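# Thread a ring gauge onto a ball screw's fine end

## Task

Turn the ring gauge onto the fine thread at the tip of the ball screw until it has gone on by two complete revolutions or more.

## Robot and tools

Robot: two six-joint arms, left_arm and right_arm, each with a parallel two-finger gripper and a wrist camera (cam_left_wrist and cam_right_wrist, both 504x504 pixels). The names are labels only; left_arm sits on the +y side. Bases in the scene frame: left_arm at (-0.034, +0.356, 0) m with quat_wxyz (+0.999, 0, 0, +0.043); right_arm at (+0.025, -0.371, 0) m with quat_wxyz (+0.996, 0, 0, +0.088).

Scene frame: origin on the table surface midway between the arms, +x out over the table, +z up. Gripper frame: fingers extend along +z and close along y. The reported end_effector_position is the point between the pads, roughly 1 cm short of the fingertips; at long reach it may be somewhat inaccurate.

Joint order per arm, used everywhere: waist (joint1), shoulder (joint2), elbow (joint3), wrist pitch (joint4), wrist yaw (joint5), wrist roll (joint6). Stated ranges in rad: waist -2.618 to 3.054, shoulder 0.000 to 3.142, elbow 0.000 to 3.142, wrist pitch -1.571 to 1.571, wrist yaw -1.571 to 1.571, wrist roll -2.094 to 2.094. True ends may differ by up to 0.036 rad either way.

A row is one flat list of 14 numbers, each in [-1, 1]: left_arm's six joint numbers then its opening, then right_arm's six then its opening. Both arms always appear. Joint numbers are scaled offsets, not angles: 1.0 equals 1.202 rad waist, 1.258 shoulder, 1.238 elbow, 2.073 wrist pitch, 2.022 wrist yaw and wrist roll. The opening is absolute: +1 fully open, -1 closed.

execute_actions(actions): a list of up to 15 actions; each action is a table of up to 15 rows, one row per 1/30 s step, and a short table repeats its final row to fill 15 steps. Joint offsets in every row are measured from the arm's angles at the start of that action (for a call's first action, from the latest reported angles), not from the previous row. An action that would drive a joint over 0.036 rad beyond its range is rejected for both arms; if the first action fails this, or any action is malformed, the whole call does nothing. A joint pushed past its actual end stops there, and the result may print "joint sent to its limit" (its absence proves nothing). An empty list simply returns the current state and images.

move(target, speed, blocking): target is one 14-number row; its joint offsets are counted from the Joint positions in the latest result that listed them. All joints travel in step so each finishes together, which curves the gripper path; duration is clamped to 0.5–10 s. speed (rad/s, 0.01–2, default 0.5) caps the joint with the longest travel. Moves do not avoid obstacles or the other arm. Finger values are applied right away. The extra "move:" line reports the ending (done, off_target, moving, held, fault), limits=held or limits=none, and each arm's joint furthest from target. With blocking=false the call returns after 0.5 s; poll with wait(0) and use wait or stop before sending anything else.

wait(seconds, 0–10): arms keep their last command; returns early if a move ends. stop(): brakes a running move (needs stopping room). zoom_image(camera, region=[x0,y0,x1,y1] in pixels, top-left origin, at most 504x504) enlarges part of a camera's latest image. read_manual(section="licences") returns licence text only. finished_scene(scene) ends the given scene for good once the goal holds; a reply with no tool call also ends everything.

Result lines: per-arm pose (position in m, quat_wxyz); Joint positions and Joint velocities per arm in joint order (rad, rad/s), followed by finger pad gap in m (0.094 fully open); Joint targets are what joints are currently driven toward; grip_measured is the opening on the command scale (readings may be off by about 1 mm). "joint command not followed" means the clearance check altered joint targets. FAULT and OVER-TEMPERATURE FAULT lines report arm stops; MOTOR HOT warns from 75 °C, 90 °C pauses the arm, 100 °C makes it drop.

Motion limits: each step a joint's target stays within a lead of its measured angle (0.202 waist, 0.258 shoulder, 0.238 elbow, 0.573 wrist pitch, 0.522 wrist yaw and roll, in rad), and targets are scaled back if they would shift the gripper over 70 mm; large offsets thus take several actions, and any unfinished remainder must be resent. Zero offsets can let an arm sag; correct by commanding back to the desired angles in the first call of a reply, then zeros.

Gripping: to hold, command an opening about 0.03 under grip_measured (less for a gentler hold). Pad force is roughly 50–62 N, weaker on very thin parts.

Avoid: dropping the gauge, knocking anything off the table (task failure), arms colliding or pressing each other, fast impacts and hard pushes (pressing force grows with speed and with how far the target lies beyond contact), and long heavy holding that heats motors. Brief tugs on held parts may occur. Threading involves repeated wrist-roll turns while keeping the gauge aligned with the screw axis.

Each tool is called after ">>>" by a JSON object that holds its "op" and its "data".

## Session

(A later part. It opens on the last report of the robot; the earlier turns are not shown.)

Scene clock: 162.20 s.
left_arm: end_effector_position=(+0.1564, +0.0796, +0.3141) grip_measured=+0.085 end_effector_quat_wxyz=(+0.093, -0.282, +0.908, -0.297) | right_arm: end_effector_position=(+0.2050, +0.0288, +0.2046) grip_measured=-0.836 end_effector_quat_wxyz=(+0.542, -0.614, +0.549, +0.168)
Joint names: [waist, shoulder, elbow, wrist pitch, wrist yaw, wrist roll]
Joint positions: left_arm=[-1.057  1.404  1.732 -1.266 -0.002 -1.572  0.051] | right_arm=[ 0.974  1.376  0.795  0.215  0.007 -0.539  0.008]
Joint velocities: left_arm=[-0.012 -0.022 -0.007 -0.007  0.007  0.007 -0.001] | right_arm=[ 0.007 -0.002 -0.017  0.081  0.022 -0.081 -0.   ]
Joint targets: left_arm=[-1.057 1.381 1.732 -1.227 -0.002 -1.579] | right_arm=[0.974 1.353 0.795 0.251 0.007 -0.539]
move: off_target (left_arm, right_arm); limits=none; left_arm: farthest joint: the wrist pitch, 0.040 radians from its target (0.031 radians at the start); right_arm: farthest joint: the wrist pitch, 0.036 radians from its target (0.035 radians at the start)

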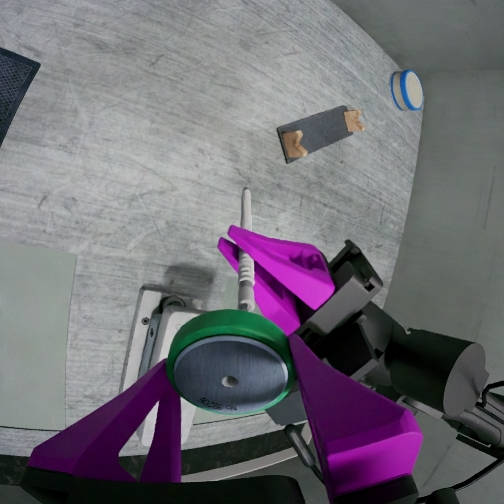

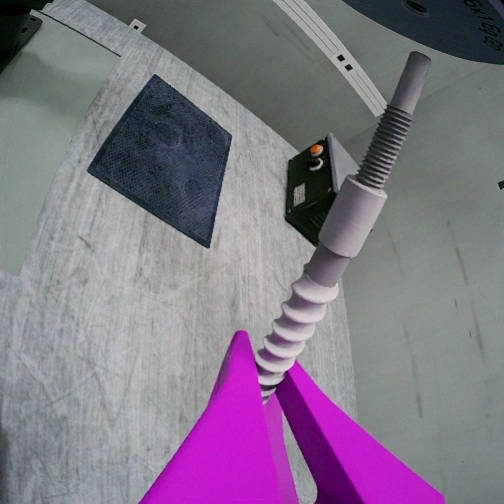

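>>> {"op": "move", "data": {"target": [0,0.0925,0.1375,-0.031,0,0,0.04, 0,-0.018,0,0.0185,0,0.0514,-0.87], "speed": 0.2}}

>>> {"op": "zoom_image", "data": {"camera": "cam_left_wrist", "region": [170,170,310,330]}}

>>> {"op": "execute_actions", "data": {"actions": [[[0,0,0.025,0.012,0,0.4,0.04, 0,-0.018,0,0.017,0,0,-0.87]],[[0,0,0.025,0.012,0,0.39,0.04, 0,-0.018,0,0.017,0,0,-0.87]],[[0,0,0.025,0.012,0,0.03,0.04, 0,-0.018,0,0.017,0,0,-0.87]]]}}

>>> {"op": "zoom_image", "data": {"camera": "cam_left_wrist", "region": [170,170,310,330]}}

>>> {"op": "execute_actions", "data": {"actions": [[[0,0,0.025,0.012,0,0.4,0.04, 0,-0.018,0,0.017,0,0,-0.87]],[[0,0,0.025,0.012,0,0.39,0.04, 0,-0.018,0,0.017,0,0,-0.87]],[[0,0,0.025,0.012,0,0.03,0.04, 0,-0.018,0,0.017,0,0,-0.87]]]}}

>>> {"op": "zoom_image", "data": {"camera": "cam_left_wrist", "region": [170,170,310,330]}}

Scene clock: 176.13 s.
left_arm: end_effector_position=(+0.1667, +0.0646, +0.3136) grip_measured=+0.085 end_effector_quat_wxyz=(+0.085, -0.285, +0.915, -0.273) | right_arm: end_effector_position=(+0.2051, +0.0290, +0.2052) grip_measured=-0.836 end_effector_quat_wxyz=(+0.534, -0.588, +0.576, +0.193)
Joint names: [waist, shoulder, elbow, wrist pitch, wrist yaw, wrist roll]
Joint positions: left_arm=[-1.057  1.523  1.867 -1.336 -0.002 -1.572  0.051] | right_arm=[ 0.974  1.376  0.795  0.218  0.007 -0.447  0.008]
Joint velocities: left_arm=[ 0.002 -0.017  0.027 -0.051  0.007  0.037  0.   ] | right_arm=[-0.002 -0.002 -0.017 -0.022 -0.11   0.037  0.   ]
Joint targets: left_arm=[-1.057 1.520 1.902 -1.331 -0.002 -1.572] | right_arm=[0.974 1.353 0.795 0.254 0.007 -0.435]
move: off_target (left_arm, right_arm); limits=none; left_arm: farthest joint: the elbow, 0.035 radians from its target (0.171 radians at the start); right_arm: farthest joint: the wrist pitch, 0.036 radians from its target (0.038 radians at the start)

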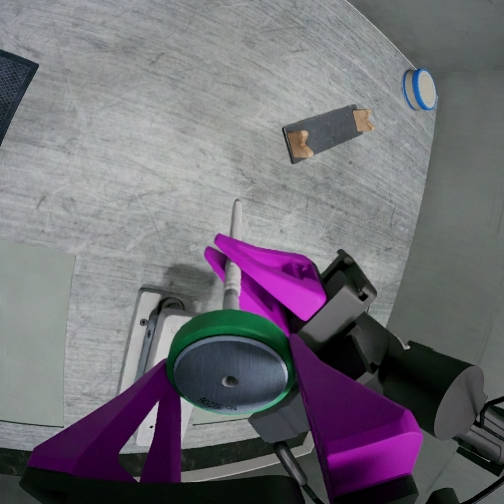

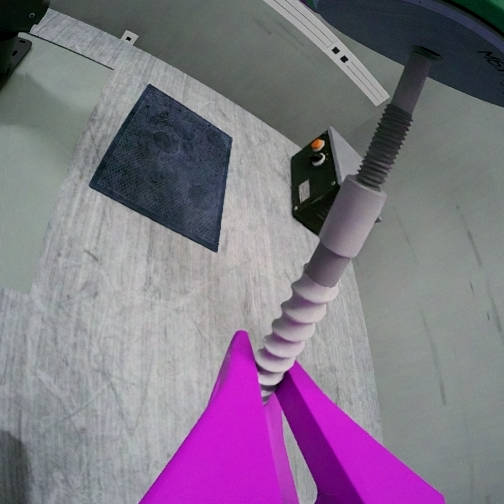

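Region (170, 170, 310, 330) of cam_left_wrist's 504x504 image, scaled by 3.150, with more detail than that image has; it fills the left 441 columns of this view, and the rest is white.

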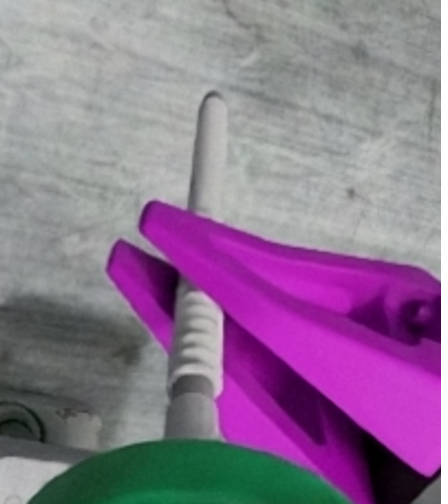

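Scene clock: 177.63 s.
left_arm: end_effector_position=(+0.1666, +0.0647, +0.3135) grip_measured=+0.085 end_effector_quat_wxyz=(+0.252, +0.441, +0.851, -0.134) | right_arm: end_effector_position=(+0.2051, +0.0290, +0.2052) grip_measured=-0.836 end_effector_quat_wxyz=(+0.534, -0.588, +0.576, +0.193)
Joint names: [waist, shoulder, elbow, wrist pitch, wrist yaw, wrist roll]
Joint positions: left_arm=[-1.057  1.523  1.867 -1.336 -0.002 -0.013  0.051] | right_arm=[ 0.974  1.376  0.795  0.218  0.007 -0.447  0.008]
Joint velocities: left_arm=[-0.007  0.002 -0.002  0.051  0.007  0.007  0.   ] | right_arm=[-0.017 -0.037  0.002  0.051  0.022 -0.037 -0.   ]
Joint targets: left_arm=[-1.057 1.523 1.898 -1.311 -0.002 -0.003] | right_arm=[0.974 1.353 0.795 0.253 0.007 -0.447]

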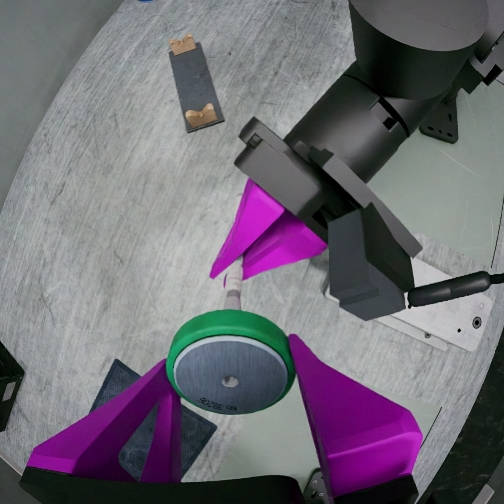

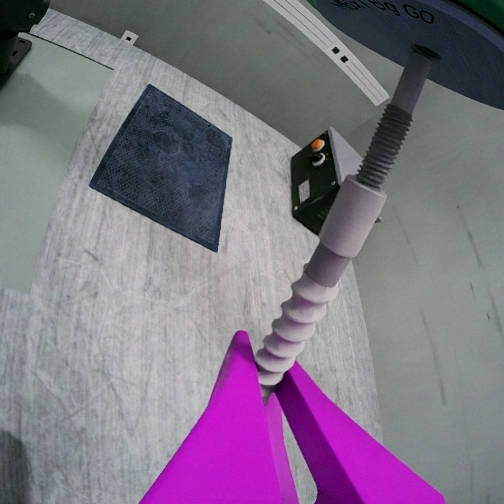

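Region (170, 170, 310, 330) of cam_left_wrist's 504x504 image, scaled by 3.150, with more detail than that image has; it fills the left 441 columns of this view, and the rest is white.

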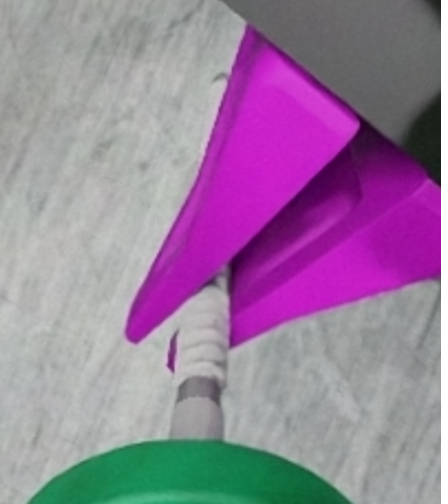

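Scene clock: 179.13 s.
left_arm: end_effector_position=(+0.1667, +0.0647, +0.3135) grip_measured=+0.085 end_effector_quat_wxyz=(+0.273, +0.913, +0.291, +0.083) | right_arm: end_effector_position=(+0.2051, +0.0290, +0.2052) grip_measured=-0.836 end_effector_quat_wxyz=(+0.534, -0.588, +0.576, +0.193)
Joint names: [waist, shoulder, elbow, wrist pitch, wrist yaw, wrist roll]
Joint positions: left_arm=[-1.057  1.523  1.867 -1.336 -0.002  1.555  0.051] | right_arm=[ 0.974  1.376  0.795  0.218  0.007 -0.447  0.008]
Joint velocities: left_arm=[ 0.007  0.002  0.002 -0.037  0.037 -0.022 -0.   ] | right_arm=[-0.017 -0.012 -0.002 -0.081 -0.051  0.037  0.001]
Joint targets: left_arm=[-1.057 1.523 1.898 -1.311 -0.002 1.563] | right_arm=[0.974 1.353 0.795 0.253 0.007 -0.447]

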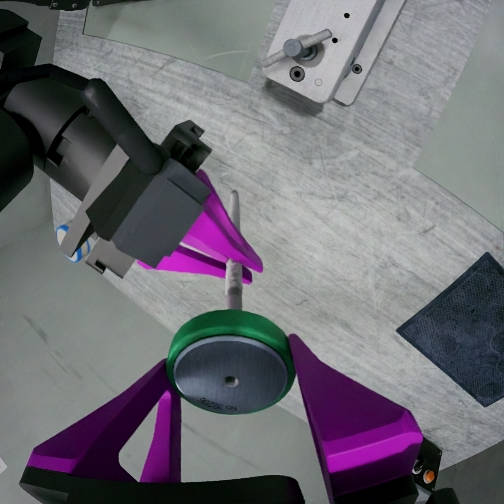

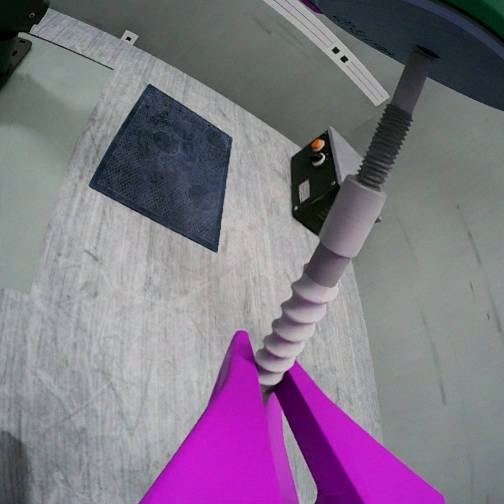

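Region (170, 170, 310, 330) of cam_left_wrist's 504x504 image, scaled by 3.150, with more detail than that image has; it fills the left 441 columns of this view, and the rest is white.

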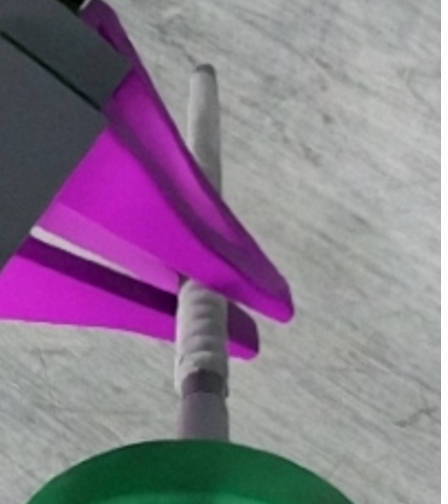

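>>> {"op": "zoom_image", "data": {"camera": "cam_right_wrist", "region": [360,0,480,120]}}

Region (360, 0, 480, 120) of cam_right_wrist's 504x504 image, scaled by 4.200, with more detail than that image has.

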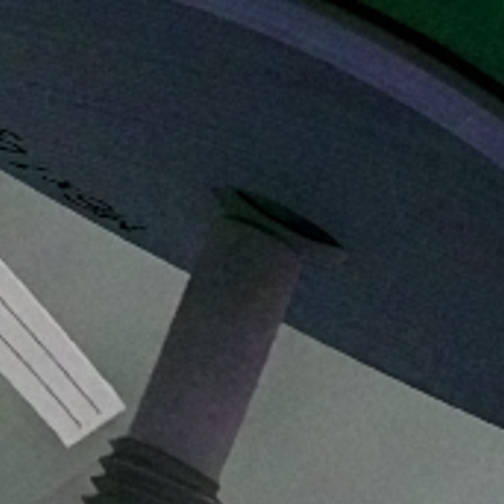

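>>> {"op": "execute_actions", "data": {"actions": [[[0,-0.025,0,0.012,0,0,0.04, 0,-0.018,0,0.017,0,0,-0.87],[0,-0.03,0,0.012,0,0,0.04, 0,-0.018,0,0.017,0,0,-0.87],[0,-0.035,0,0.012,0,0,0.04, 0,-0.018,0,0.017,0,0,-0.87],[0,-0.04,0,0.015,0,0,0.04, 0,-0.018,0,0.017,0,0,-0.87],[0,-0.045,-0.005,0.018,0,0,0.04, 0,-0.018,0,0.017,0,-0.005,-0.87],[0,-0.05,-0.012,0.022,0,0,0.04, 0,-0.018,0,0.017,0,-0.01,-0.87],[0,-0.055,-0.02,0.026,0,0,0.04, 0,-0.018,0,0.017,0,-0.015,-0.87],[0,-0.06,-0.028,0.03,0,0,0.04, 0,-0.018,0,0.017,0,-0.02,-0.87],[0,-0.065,-0.036,0.034,0,0,0.04, 0,-0.018,0,0.017,0,-0.025,-0.87],[0,-0.07,-0.044,0.038,0,0,0.04, 0,-0.018,0,0.017,0,-0.025,-0.87],[0,-0.077,-0.052,0.042,0,0,0.04, 0,-0.018,0,0.017,0,-0.025,-0.87],[0,-0.077,-0.06,0.046,0,0,0.04, 0,-0.018,0,0.017,0,-0.025,-0.87],[0,-0.077,-0.066,0.05,0,0,0.04, 0,-0.018,0,0.017,0,-0.025,-0.87],[0,-0.077,-0.071,0.053,0,0,0.04, 0,-0.018,0,0.017,0,-0.025,-0.87],[0,-0.077,-0.075,0.053,0,0,0.04, 0,-0.018,0,0.017,0,-0.025,-0.87]]]}}

>>> {"op": "wait", "data": {"seconds": 0.5}}

>>> {"op": "zoom_image", "data": {"camera": "cam_left_wrist", "region": [170,170,310,330]}}

>>> {"op": "zoom_image", "data": {"camera": "cam_right_wrist", "region": [360,0,480,120]}}

Scene clock: 192.20 s.
left_arm: end_effector_position=(+0.1610, +0.0729, +0.3162) grip_measured=+0.085 end_effector_quat_wxyz=(+0.292, +0.908, +0.289, +0.089) | right_arm: end_effector_position=(+0.2051, +0.0290, +0.2052) grip_measured=-0.836 end_effector_quat_wxyz=(+0.537, -0.598, +0.566, +0.183)
Joint names: [waist, shoulder, elbow, wrist pitch, wrist yaw, wrist roll]
Joint positions: left_arm=[-1.057  1.45   1.788 -1.289 -0.002  1.557  0.051] | right_arm=[ 0.974  1.376  0.795  0.218  0.007 -0.482  0.008]
Joint velocities: left_arm=[ 0.002  0.007 -0.188  0.11   0.081  0.051  0.   ] | right_arm=[ 0.012  0.012 -0.002 -0.007  0.051 -0.037 -0.   ]
Joint targets: left_arm=[-1.057 1.426 1.775 -1.226 -0.002 1.555] | right_arm=[0.974 1.353 0.795 0.253 0.007 -0.498]

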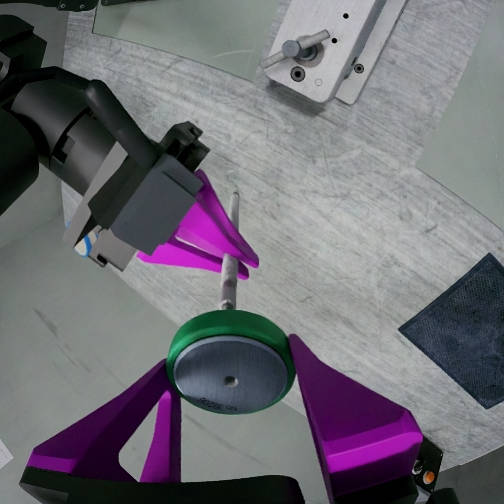

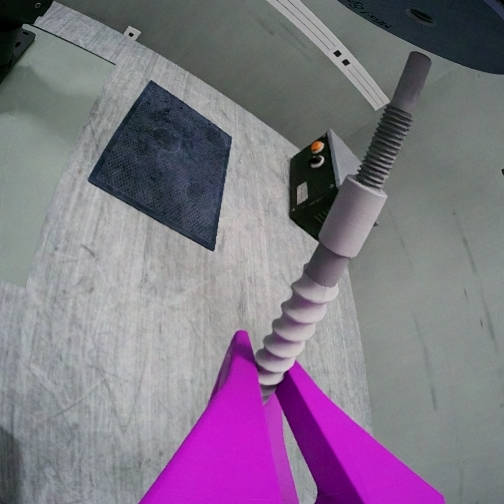

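Scene clock: 192.70 s.
left_arm: end_effector_position=(+0.1630, +0.0700, +0.3141) grip_measured=+0.085 end_effector_quat_wxyz=(+0.295, +0.906, +0.288, +0.090) | right_arm: end_effector_position=(+0.2051, +0.0290, +0.2052) grip_measured=-0.836 end_effector_quat_wxyz=(+0.538, -0.600, +0.564, +0.182)
Joint names: [waist, shoulder, elbow, wrist pitch, wrist yaw, wrist roll]
Joint positions: left_arm=[-1.057  1.449  1.772 -1.266 -0.002  1.557  0.051] | right_arm=[ 0.974  1.376  0.795  0.218  0.007 -0.488  0.008]
Joint velocities: left_arm=[-0.002 -0.012 -0.002 -0.022  0.007  0.022  0.001] | right_arm=[ 0.002 -0.007 -0.022  0.022  0.022  0.022  0.   ]
Joint targets: left_arm=[-1.057 1.426 1.775 -1.226 -0.002 1.555] | right_arm=[0.974 1.353 0.795 0.253 0.007 -0.498]
wait: 0.50 s; no rest

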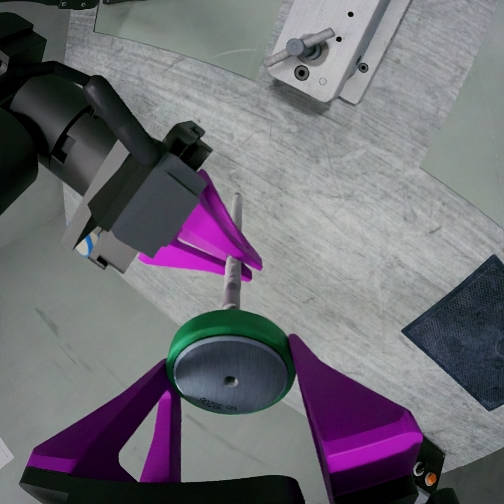

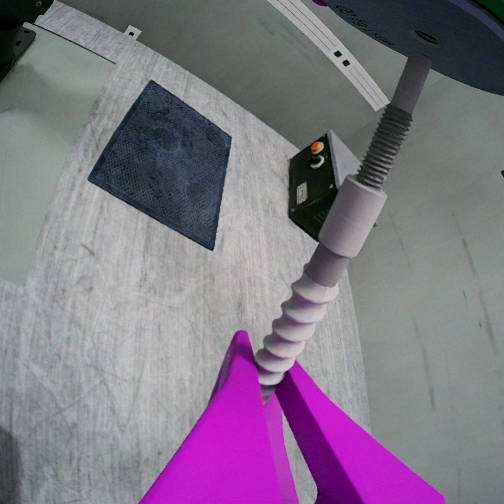

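Region (170, 170, 310, 330) of cam_left_wrist's 504x504 image, scaled by 3.150, with more detail than that image has; it fills the left 441 columns of this view, and the rest is white.

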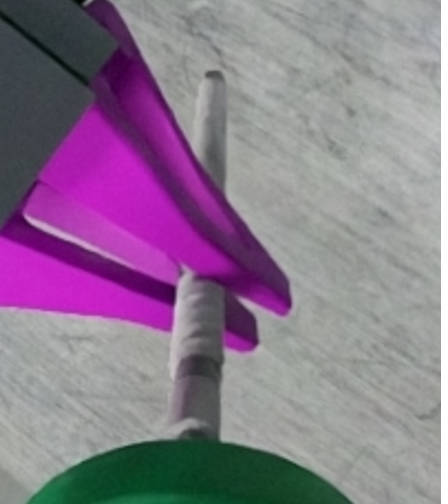

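Region (360, 0, 480, 120) of cam_right_wrist's 504x504 image, scaled by 4.200, with more detail than that image has.

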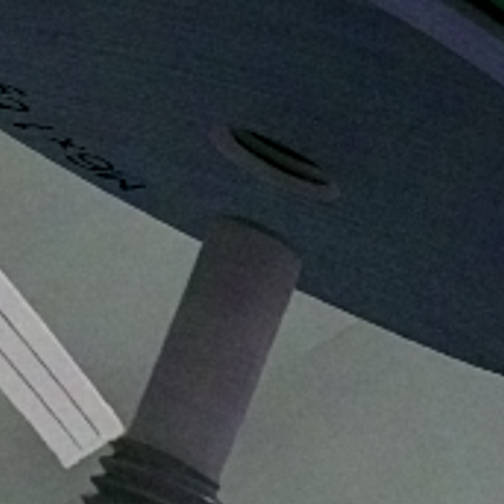

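>>> {"op": "execute_actions", "data": {"actions": [[[0,-0.018,0,0.015,0,-0.4,0.04, 0,-0.018,0,0.017,0,0,-0.87]],[[0,-0.018,0,0.015,0,-0.39,0.04, 0,-0.018,0,0.017,0,0,-0.87]],[[0,-0.018,0,0.015,0,-0.03,0.04, 0,-0.018,0,0.017,0,0,-0.87]]]}}

>>> {"op": "zoom_image", "data": {"camera": "cam_left_wrist", "region": [170,170,310,330]}}

>>> {"op": "execute_actions", "data": {"actions": [[[0,-0.018,0,0.015,0,-0.4,0.04, 0,-0.018,0,0.017,0,0,-0.87]],[[0,-0.018,0,0.015,0,-0.39,0.04, 0,-0.018,0,0.017,0,0,-0.87]],[[0,-0.018,0,0.015,0,-0.03,0.04, 0,-0.018,0,0.017,0,0,-0.87]]]}}

>>> {"op": "zoom_image", "data": {"camera": "cam_left_wrist", "region": [170,170,310,330]}}

>>> {"op": "zoom_image", "data": {"camera": "cam_right_wrist", "region": [360,0,480,120]}}

Scene clock: 198.73 s.
left_arm: end_effector_position=(+0.1632, +0.0699, +0.3142) grip_measured=+0.086 end_effector_quat_wxyz=(+0.274, +0.444, +0.841, -0.143) | right_arm: end_effector_position=(+0.2051, +0.0290, +0.2052) grip_measured=-0.836 end_effector_quat_wxyz=(+0.538, -0.600, +0.564, +0.182)
Joint names: [waist, shoulder, elbow, wrist pitch, wrist yaw, wrist roll]
Joint positions: left_arm=[-1.057  1.449  1.772 -1.265 -0.002  0.002  0.051] | right_arm=[ 0.974  1.376  0.795  0.218  0.007 -0.489  0.008]
Joint velocities: left_arm=[ 0.012  0.017 -0.007  0.007 -0.066  0.037  0.   ] | right_arm=[-0.017  0.002 -0.002  0.007 -0.081 -0.022 -0.002]
Joint targets: left_arm=[-1.057 1.427 1.772 -1.234 -0.002 -0.010] | right_arm=[0.974 1.353 0.795 0.253 0.007 -0.489]

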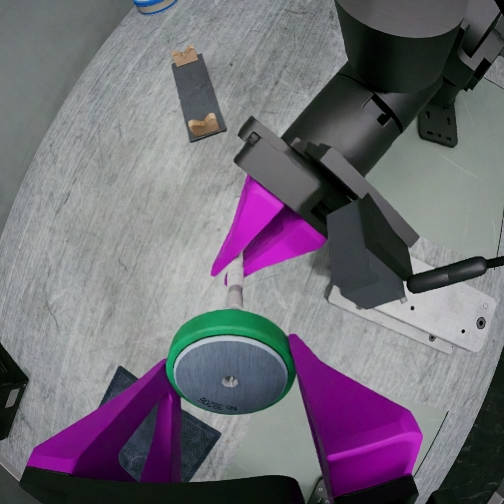

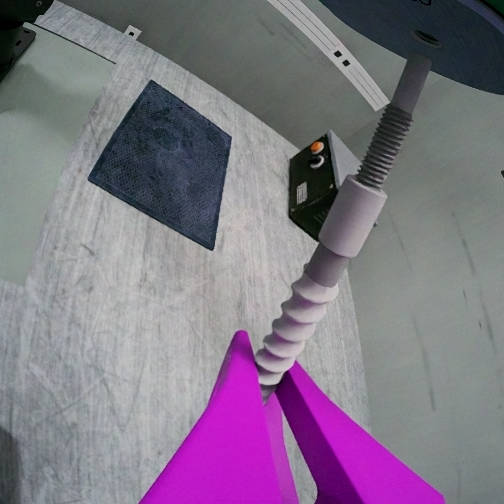

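Region (170, 170, 310, 330) of cam_left_wrist's 504x504 image, scaled by 3.150, with more detail than that image has; it fills the left 441 columns of this view, and the rest is white.

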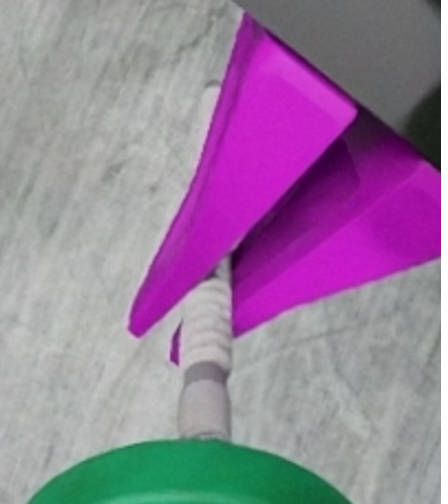

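Scene clock: 200.23 s.
left_arm: end_effector_position=(+0.1631, +0.0699, +0.3142) grip_measured=+0.086 end_effector_quat_wxyz=(+0.093, -0.279, +0.909, -0.295) | right_arm: end_effector_position=(+0.2051, +0.0290, +0.2052) grip_measured=-0.836 end_effector_quat_wxyz=(+0.538, -0.600, +0.564, +0.182)
Joint names: [waist, shoulder, elbow, wrist pitch, wrist yaw, wrist roll]
Joint positions: left_arm=[-1.057  1.449  1.772 -1.265 -0.002 -1.565  0.051] | right_arm=[ 0.974  1.376  0.795  0.218  0.007 -0.489  0.008]
Joint velocities: left_arm=[ 0.007 -0.012  0.012 -0.066 -0.037  0.022 -0.   ] | right_arm=[ 0.002  0.012  0.002  0.007 -0.007 -0.022 -0.   ]
Joint targets: left_arm=[-1.057 1.427 1.772 -1.234 -0.002 -1.573] | right_arm=[0.974 1.353 0.795 0.253 0.007 -0.489]

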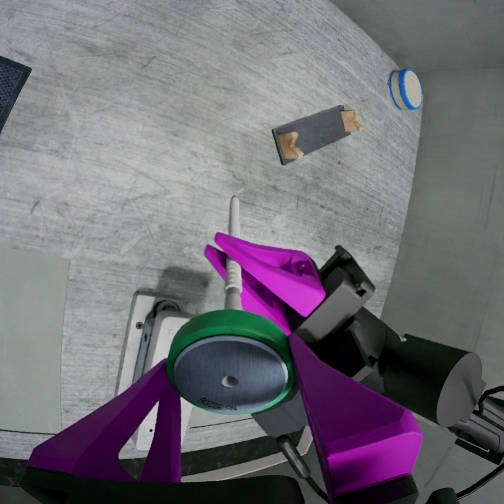

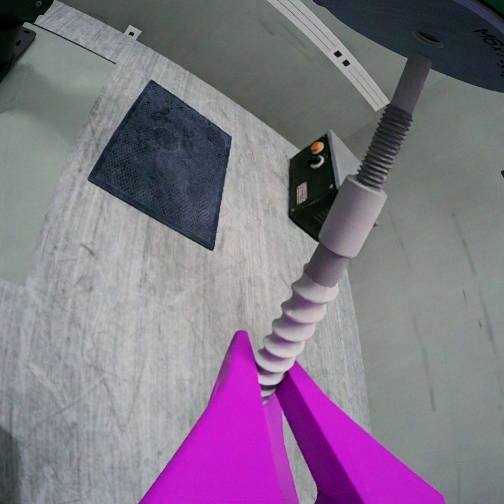

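Region (170, 170, 310, 330) of cam_left_wrist's 504x504 image, scaled by 3.150, with more detail than that image has; it fills the left 441 columns of this view, and the rest is white.

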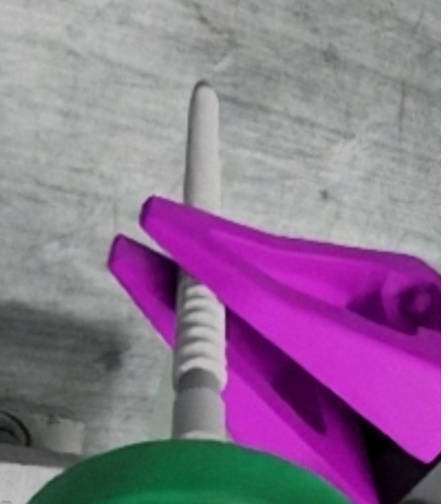

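Region (360, 0, 480, 120) of cam_right_wrist's 504x504 image, scaled by 4.200, with more detail than that image has.

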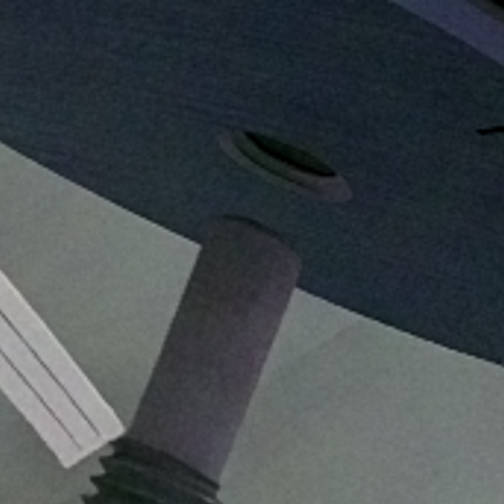

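>>> {"op": "execute_actions", "data": {"actions": [[[-0.005,0,0.03,0.005,0,0,0.04, 0,-0.018,0,0.017,0,0,-0.87],[-0.006,0,0.033,0.003,0,0,0.04, 0,-0.018,0,0.017,0,0,-0.87],[-0.007,0.002,0.036,0.001,0,0,0.04, 0,-0.018,0,0.017,0,0,-0.87],[-0.008,0.004,0.039,-0.001,0,0,0.04, 0,-0.018,0,0.017,0,0,-0.87],[-0.009,0.006,0.042,-0.002,0,0,0.04, 0,-0.018,0,0.017,0,0,-0.87],[-0.0096,0.008,0.042,-0.003,0,0,0.04, 0,-0.018,0,0.017,0,0,-0.87],[-0.0096,0.01,0.042,-0.004,0,0,0.04, 0,-0.018,0,0.017,0,0,-0.87],[-0.0096,0.012,0.042,-0.004,0,0,0.04, 0,-0.018,0,0.017,0,0,-0.87],[-0.0096,0.014,0.042,-0.004,0,0,0.04, 0,-0.018,0,0.017,0,0,-0.87]]]}}

>>> {"op": "wait", "data": {"seconds": 0.3}}

>>> {"op": "zoom_image", "data": {"camera": "cam_left_wrist", "region": [170,170,310,330]}}

>>> {"op": "zoom_image", "data": {"camera": "cam_right_wrist", "region": [360,0,480,120]}}

Scene clock: 212.03 s.
left_arm: end_effector_position=(+0.1645, +0.0679, +0.3126) grip_measured=+0.086 end_effector_quat_wxyz=(+0.091, -0.281, +0.911, -0.288) | right_arm: end_effector_position=(+0.2051, +0.0290, +0.2052) grip_measured=-0.836 end_effector_quat_wxyz=(+0.538, -0.600, +0.564, +0.182)
Joint names: [waist, shoulder, elbow, wrist pitch, wrist yaw, wrist roll]
Joint positions: left_arm=[-1.057  1.47   1.792 -1.279 -0.002 -1.567  0.051] | right_arm=[ 0.974  1.376  0.795  0.218  0.007 -0.489  0.008]
Joint velocities: left_arm=[-0.012  0.022  0.002 -0.051  0.007  0.007 -0.   ] | right_arm=[-0.007 -0.002 -0.007  0.007 -0.007  0.007 -0.001]
Joint targets: left_arm=[-1.068 1.467 1.824 -1.274 -0.002 -1.565] | right_arm=[0.974 1.353 0.795 0.253 0.007 -0.489]

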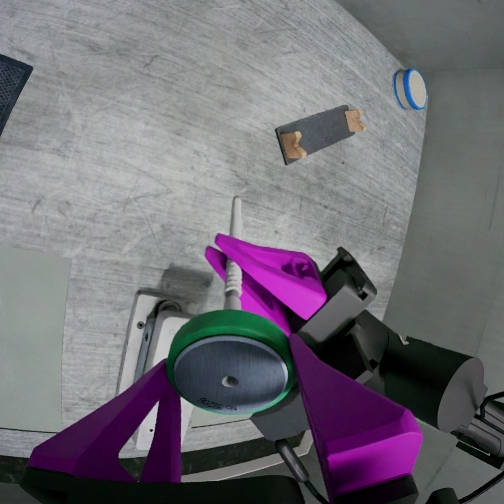

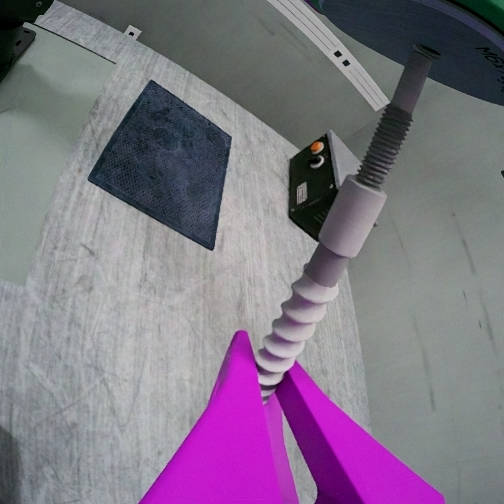

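Scene clock: 212.33 s.
left_arm: end_effector_position=(+0.1644, +0.0680, +0.3123) grip_measured=+0.086 end_effector_quat_wxyz=(+0.091, -0.281, +0.911, -0.287) | right_arm: end_effector_position=(+0.2051, +0.0290, +0.2052) grip_measured=-0.836 end_effector_quat_wxyz=(+0.538, -0.600, +0.564, +0.182)
Joint names: [waist, shoulder, elbow, wrist pitch, wrist yaw, wrist roll]
Joint positions: left_arm=[-1.057  1.47   1.792 -1.281 -0.002 -1.567  0.051] | right_arm=[ 0.974  1.376  0.795  0.218  0.007 -0.489  0.008]
Joint velocities: left_arm=[ 0.007  0.017  0.012  0.022  0.037 -0.007  0.001] | right_arm=[-0.007 -0.007 -0.007 -0.007  0.037 -0.007 -0.001]
Joint targets: left_arm=[-1.068 1.467 1.824 -1.274 -0.002 -1.565] | right_arm=[0.974 1.353 0.795 0.253 0.007 -0.489]
wait: 0.30 s; at rest by 0.17 s

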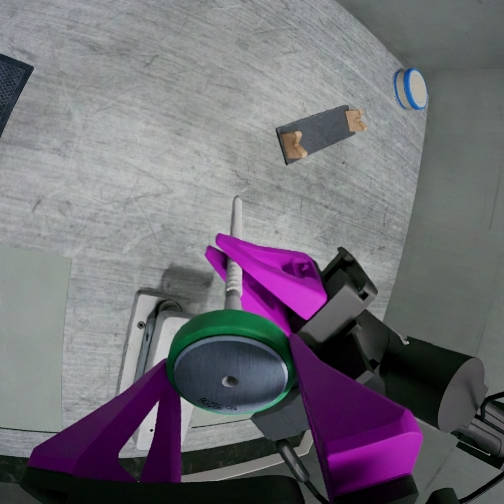

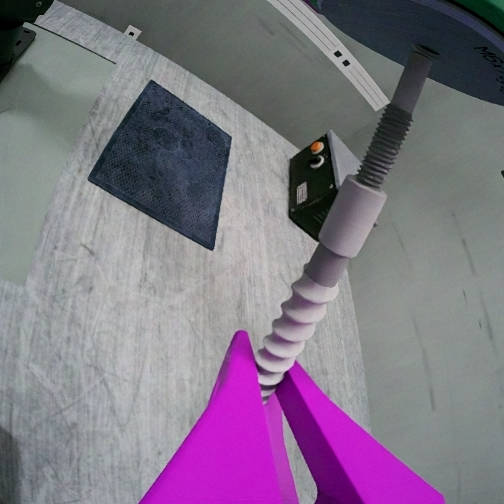

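Region (170, 170, 310, 330) of cam_left_wrist's 504x504 image, scaled by 3.150, with more detail than that image has; it fills the left 441 columns of this view, and the rest is white.

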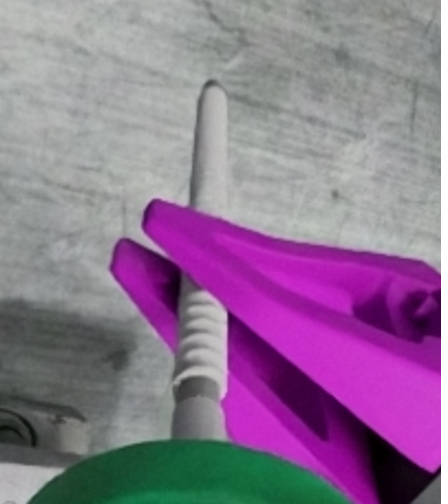

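Region (360, 0, 480, 120) of cam_right_wrist's 504x504 image, scaled by 4.200, with more detail than that image has.

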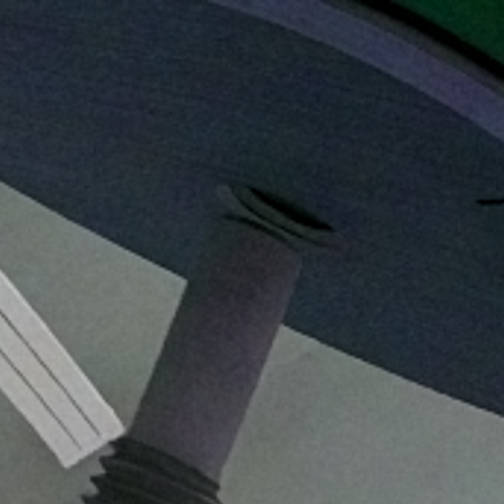

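>>> {"op": "execute_actions", "data": {"actions": [[[-0.0125,0,0.02,0.005,0,0,0.04, 0,-0.018,0,0.017,0,0,-0.87],[-0.0125,0,0.02,0.005,0,0,0.04, 0,-0.018,0,0.017,0,0,-0.87],[-0.0125,0,0.02,0.005,0,0,0.04, 0,-0.018,0,0.017,0,0,-0.87],[-0.0125,0,0.02,0.005,0,0,0.04, 0,-0.018,0,0.017,0,0,-0.87],[-0.0125,0,0.02,0.005,0,0,0.04, 0,-0.018,0,0.017,0,0,-0.87],[-0.0125,0,0.02,0.005,0,0,0.04, 0,-0.018,0,0.017,0,0,-0.87],[-0.01,0,0.02,0.005,0,0,0.04, 0,-0.018,0,0.017,0,0,-0.87]]]}}

>>> {"op": "zoom_image", "data": {"camera": "cam_right_wrist", "region": [360,0,480,120]}}

Scene clock: 216.30 s.
left_arm: end_effector_position=(+0.1624, +0.0667, +0.3123) grip_measured=+0.086 end_effector_quat_wxyz=(+0.090, -0.277, +0.912, -0.288) | right_arm: end_effector_position=(+0.2051, +0.0290, +0.2052) grip_measured=-0.836 end_effector_quat_wxyz=(+0.538, -0.600, +0.564, +0.182)
Joint names: [waist, shoulder, elbow, wrist pitch, wrist yaw, wrist roll]
Joint positions: left_arm=[-1.064  1.47   1.792 -1.281 -0.002 -1.567  0.051] | right_arm=[ 0.974  1.376  0.795  0.218  0.007 -0.489  0.008]
Joint velocities: left_arm=[-0.007  0.012 -0.012 -0.037 -0.051  0.11  -0.   ] | right_arm=[ 0.007 -0.002 -0.012 -0.007  0.007 -0.007 -0.001]
Joint targets: left_arm=[-1.068 1.470 1.817 -1.270 -0.002 -1.567] | right_arm=[0.974 1.353 0.795 0.253 0.007 -0.489]

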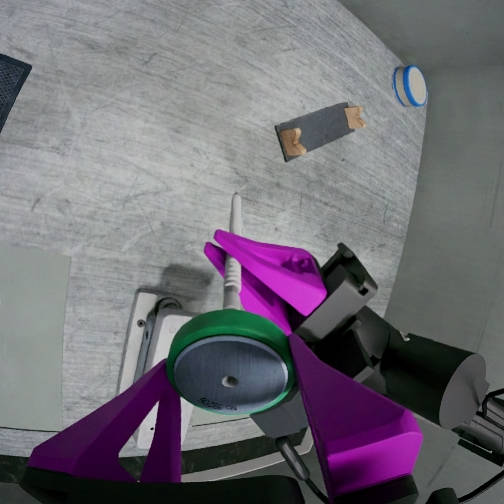

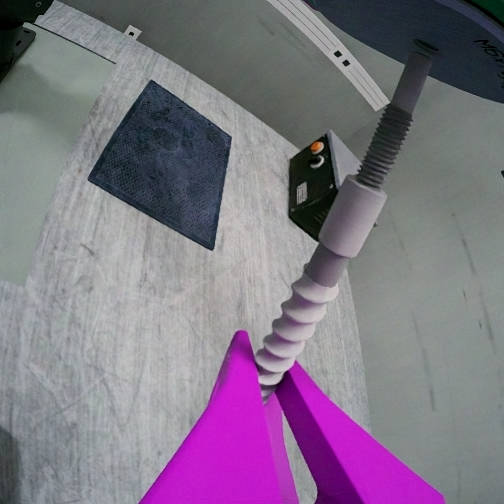

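Region (360, 0, 480, 120) of cam_right_wrist's 504x504 image, scaled by 4.200, with more detail than that image has.

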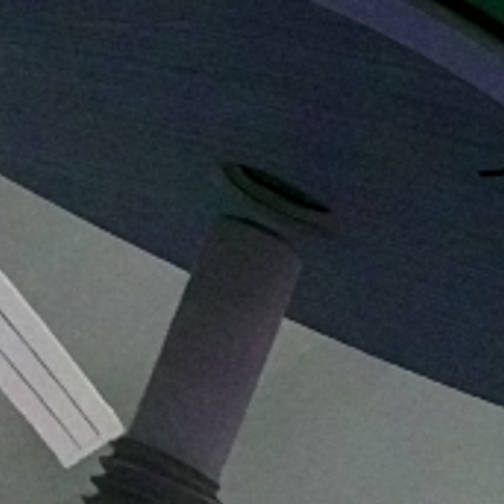

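>>> {"op": "execute_actions", "data": {"actions": [[[0.013,0,0.02,0.005,0,0,0.04, 0,-0.018,0,0.017,0,0,-0.87],[0.013,0,0.02,0.005,0,0,0.04, 0,-0.018,0,0.017,0,0,-0.87],[0.009,0,0.02,0.005,0,0,0.04, 0,-0.018,0,0.017,0,0,-0.87]]]}}

>>> {"op": "zoom_image", "data": {"camera": "cam_right_wrist", "region": [360,0,480,120]}}

Scene clock: 219.57 s.
left_arm: end_effector_position=(+0.1636, +0.0675, +0.3123) grip_measured=+0.086 end_effector_quat_wxyz=(+0.090, -0.279, +0.912, -0.288) | right_arm: end_effector_position=(+0.2051, +0.0290, +0.2052) grip_measured=-0.836 end_effector_quat_wxyz=(+0.538, -0.600, +0.564, +0.182)
Joint names: [waist, shoulder, elbow, wrist pitch, wrist yaw, wrist roll]
Joint positions: left_arm=[-1.059  1.47   1.792 -1.281 -0.002 -1.567  0.051] | right_arm=[ 0.974  1.376  0.795  0.218  0.007 -0.489  0.008]
Joint velocities: left_arm=[-0.007 -0.002 -0.017  0.022 -0.007  0.007  0.001] | right_arm=[ 0.007  0.007 -0.002  0.007  0.037  0.007 -0.   ]
Joint targets: left_arm=[-1.053 1.470 1.817 -1.270 -0.002 -1.567] | right_arm=[0.974 1.353 0.795 0.253 0.007 -0.489]

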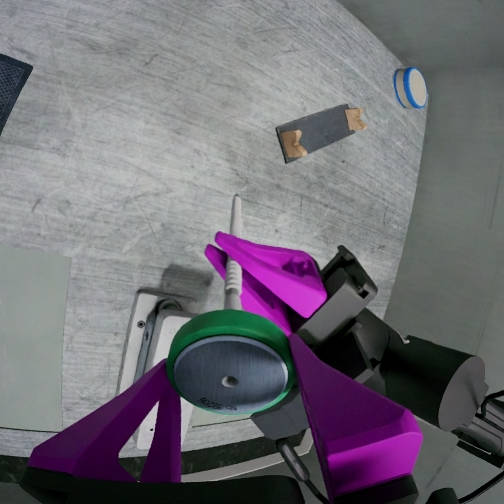

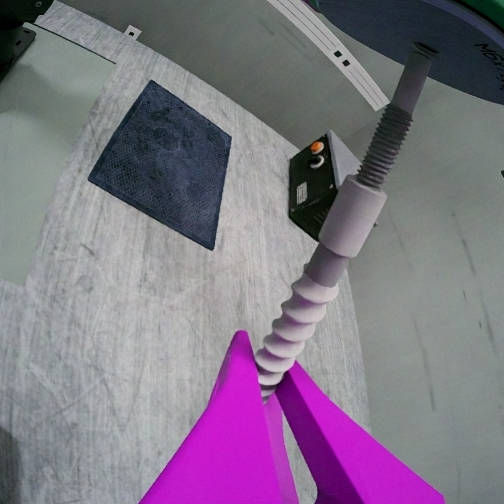

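Region (360, 0, 480, 120) of cam_right_wrist's 504x504 image, scaled by 4.200, with more detail than that image has.

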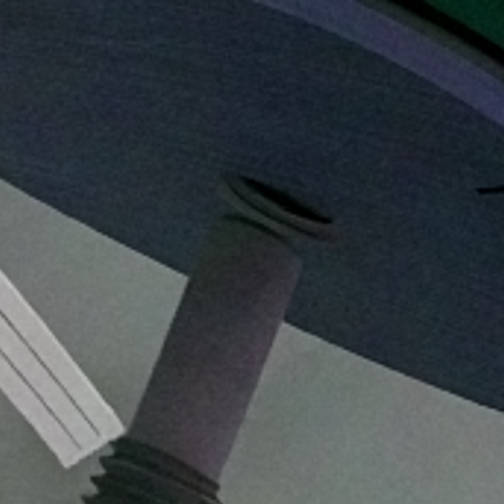

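>>> {"op": "execute_actions", "data": {"actions": [[[0,0,0,0.018,0,0,0.04, 0,-0.018,0,0.017,0,0,-0.87],[0,0,-0.002,0.02,0,0,0.04, 0,-0.018,0,0.017,0,0,-0.87],[0,0,-0.004,0.021,0,0,0.04, 0,-0.018,0,0.017,0,0,-0.87],[0,0,-0.006,0.022,0,0,0.04, 0,-0.018,0,0.017,0,0,-0.87],[0,0,-0.008,0.023,0,0,0.04, 0,-0.018,0,0.017,0,0,-0.87],[0,0,-0.01,0.025,0,0,0.04, 0,-0.018,0,0.017,0,0,-0.87],[0,0,-0.012,0.026,0,0,0.04, 0,-0.018,0,0.017,0,0,-0.87],[0,0,-0.014,0.0275,0,0,0.04, 0,-0.018,0,0.017,0,0,-0.87]]]}}

>>> {"op": "wait", "data": {"seconds": 0.3}}

>>> {"op": "zoom_image", "data": {"camera": "cam_right_wrist", "region": [360,0,480,120]}}

Scene clock: 223.90 s.
left_arm: end_effector_position=(+0.1647, +0.0658, +0.3082) grip_measured=+0.086 end_effector_quat_wxyz=(+0.090, -0.279, +0.912, -0.287) | right_arm: end_effector_position=(+0.2051, +0.0290, +0.2052) grip_measured=-0.836 end_effector_quat_wxyz=(+0.538, -0.600, +0.564, +0.182)
Joint names: [waist, shoulder, elbow, wrist pitch, wrist yaw, wrist roll]
Joint positions: left_arm=[-1.059  1.47   1.774 -1.264 -0.002 -1.567  0.051] | right_arm=[ 0.974  1.376  0.795  0.218  0.007 -0.489  0.008]
Joint velocities: left_arm=[-0.002 -0.002 -0.002 -0.066 -0.037  0.051  0.   ] | right_arm=[ 0.017 -0.007 -0.002 -0.051 -0.007 -0.037 -0.001]
Joint targets: left_arm=[-1.059 1.470 1.775 -1.224 -0.002 -1.567] | right_arm=[0.974 1.353 0.795 0.253 0.007 -0.489]

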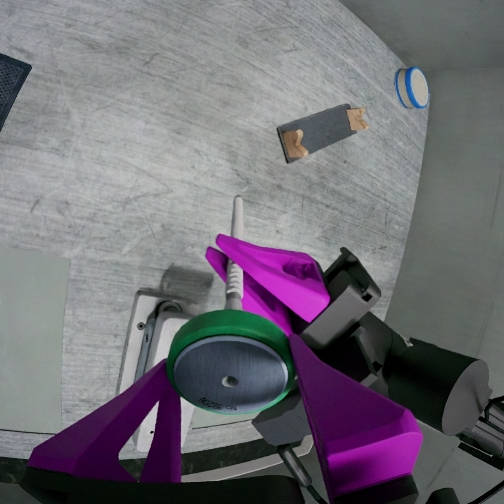

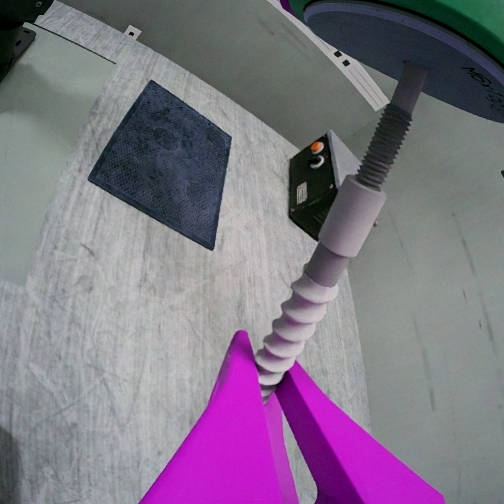

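Scene clock: 224.20 s.
left_arm: end_effector_position=(+0.1647, +0.0658, +0.3082) grip_measured=+0.086 end_effector_quat_wxyz=(+0.090, -0.279, +0.912, -0.287) | right_arm: end_effector_position=(+0.2051, +0.0290, +0.2052) grip_measured=-0.836 end_effector_quat_wxyz=(+0.538, -0.600, +0.564, +0.182)
Joint names: [waist, shoulder, elbow, wrist pitch, wrist yaw, wrist roll]
Joint positions: left_arm=[-1.059  1.47   1.774 -1.264 -0.002 -1.567  0.051] | right_arm=[ 0.974  1.376  0.795  0.218  0.007 -0.489  0.008]
Joint velocities: left_arm=[-0.002  0.002 -0.007 -0.081 -0.066 -0.037 -0.001] | right_arm=[-0.017  0.002  0.012 -0.022 -0.022  0.022 -0.001]
Joint targets: left_arm=[-1.059 1.470 1.775 -1.224 -0.002 -1.567] | right_arm=[0.974 1.353 0.795 0.253 0.007 -0.489]
wait: 0.30 s; at rest by 0.17 s

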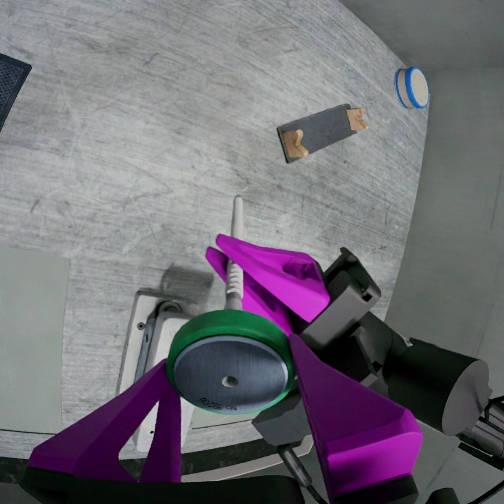

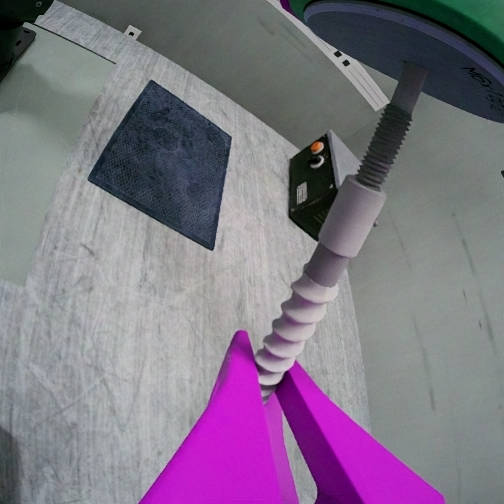

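Region (360, 0, 480, 120) of cam_right_wrist's 504x504 image, scaled by 4.200, with more detail than that image has.

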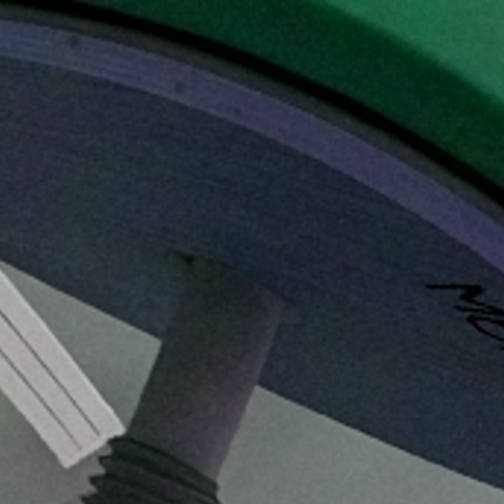

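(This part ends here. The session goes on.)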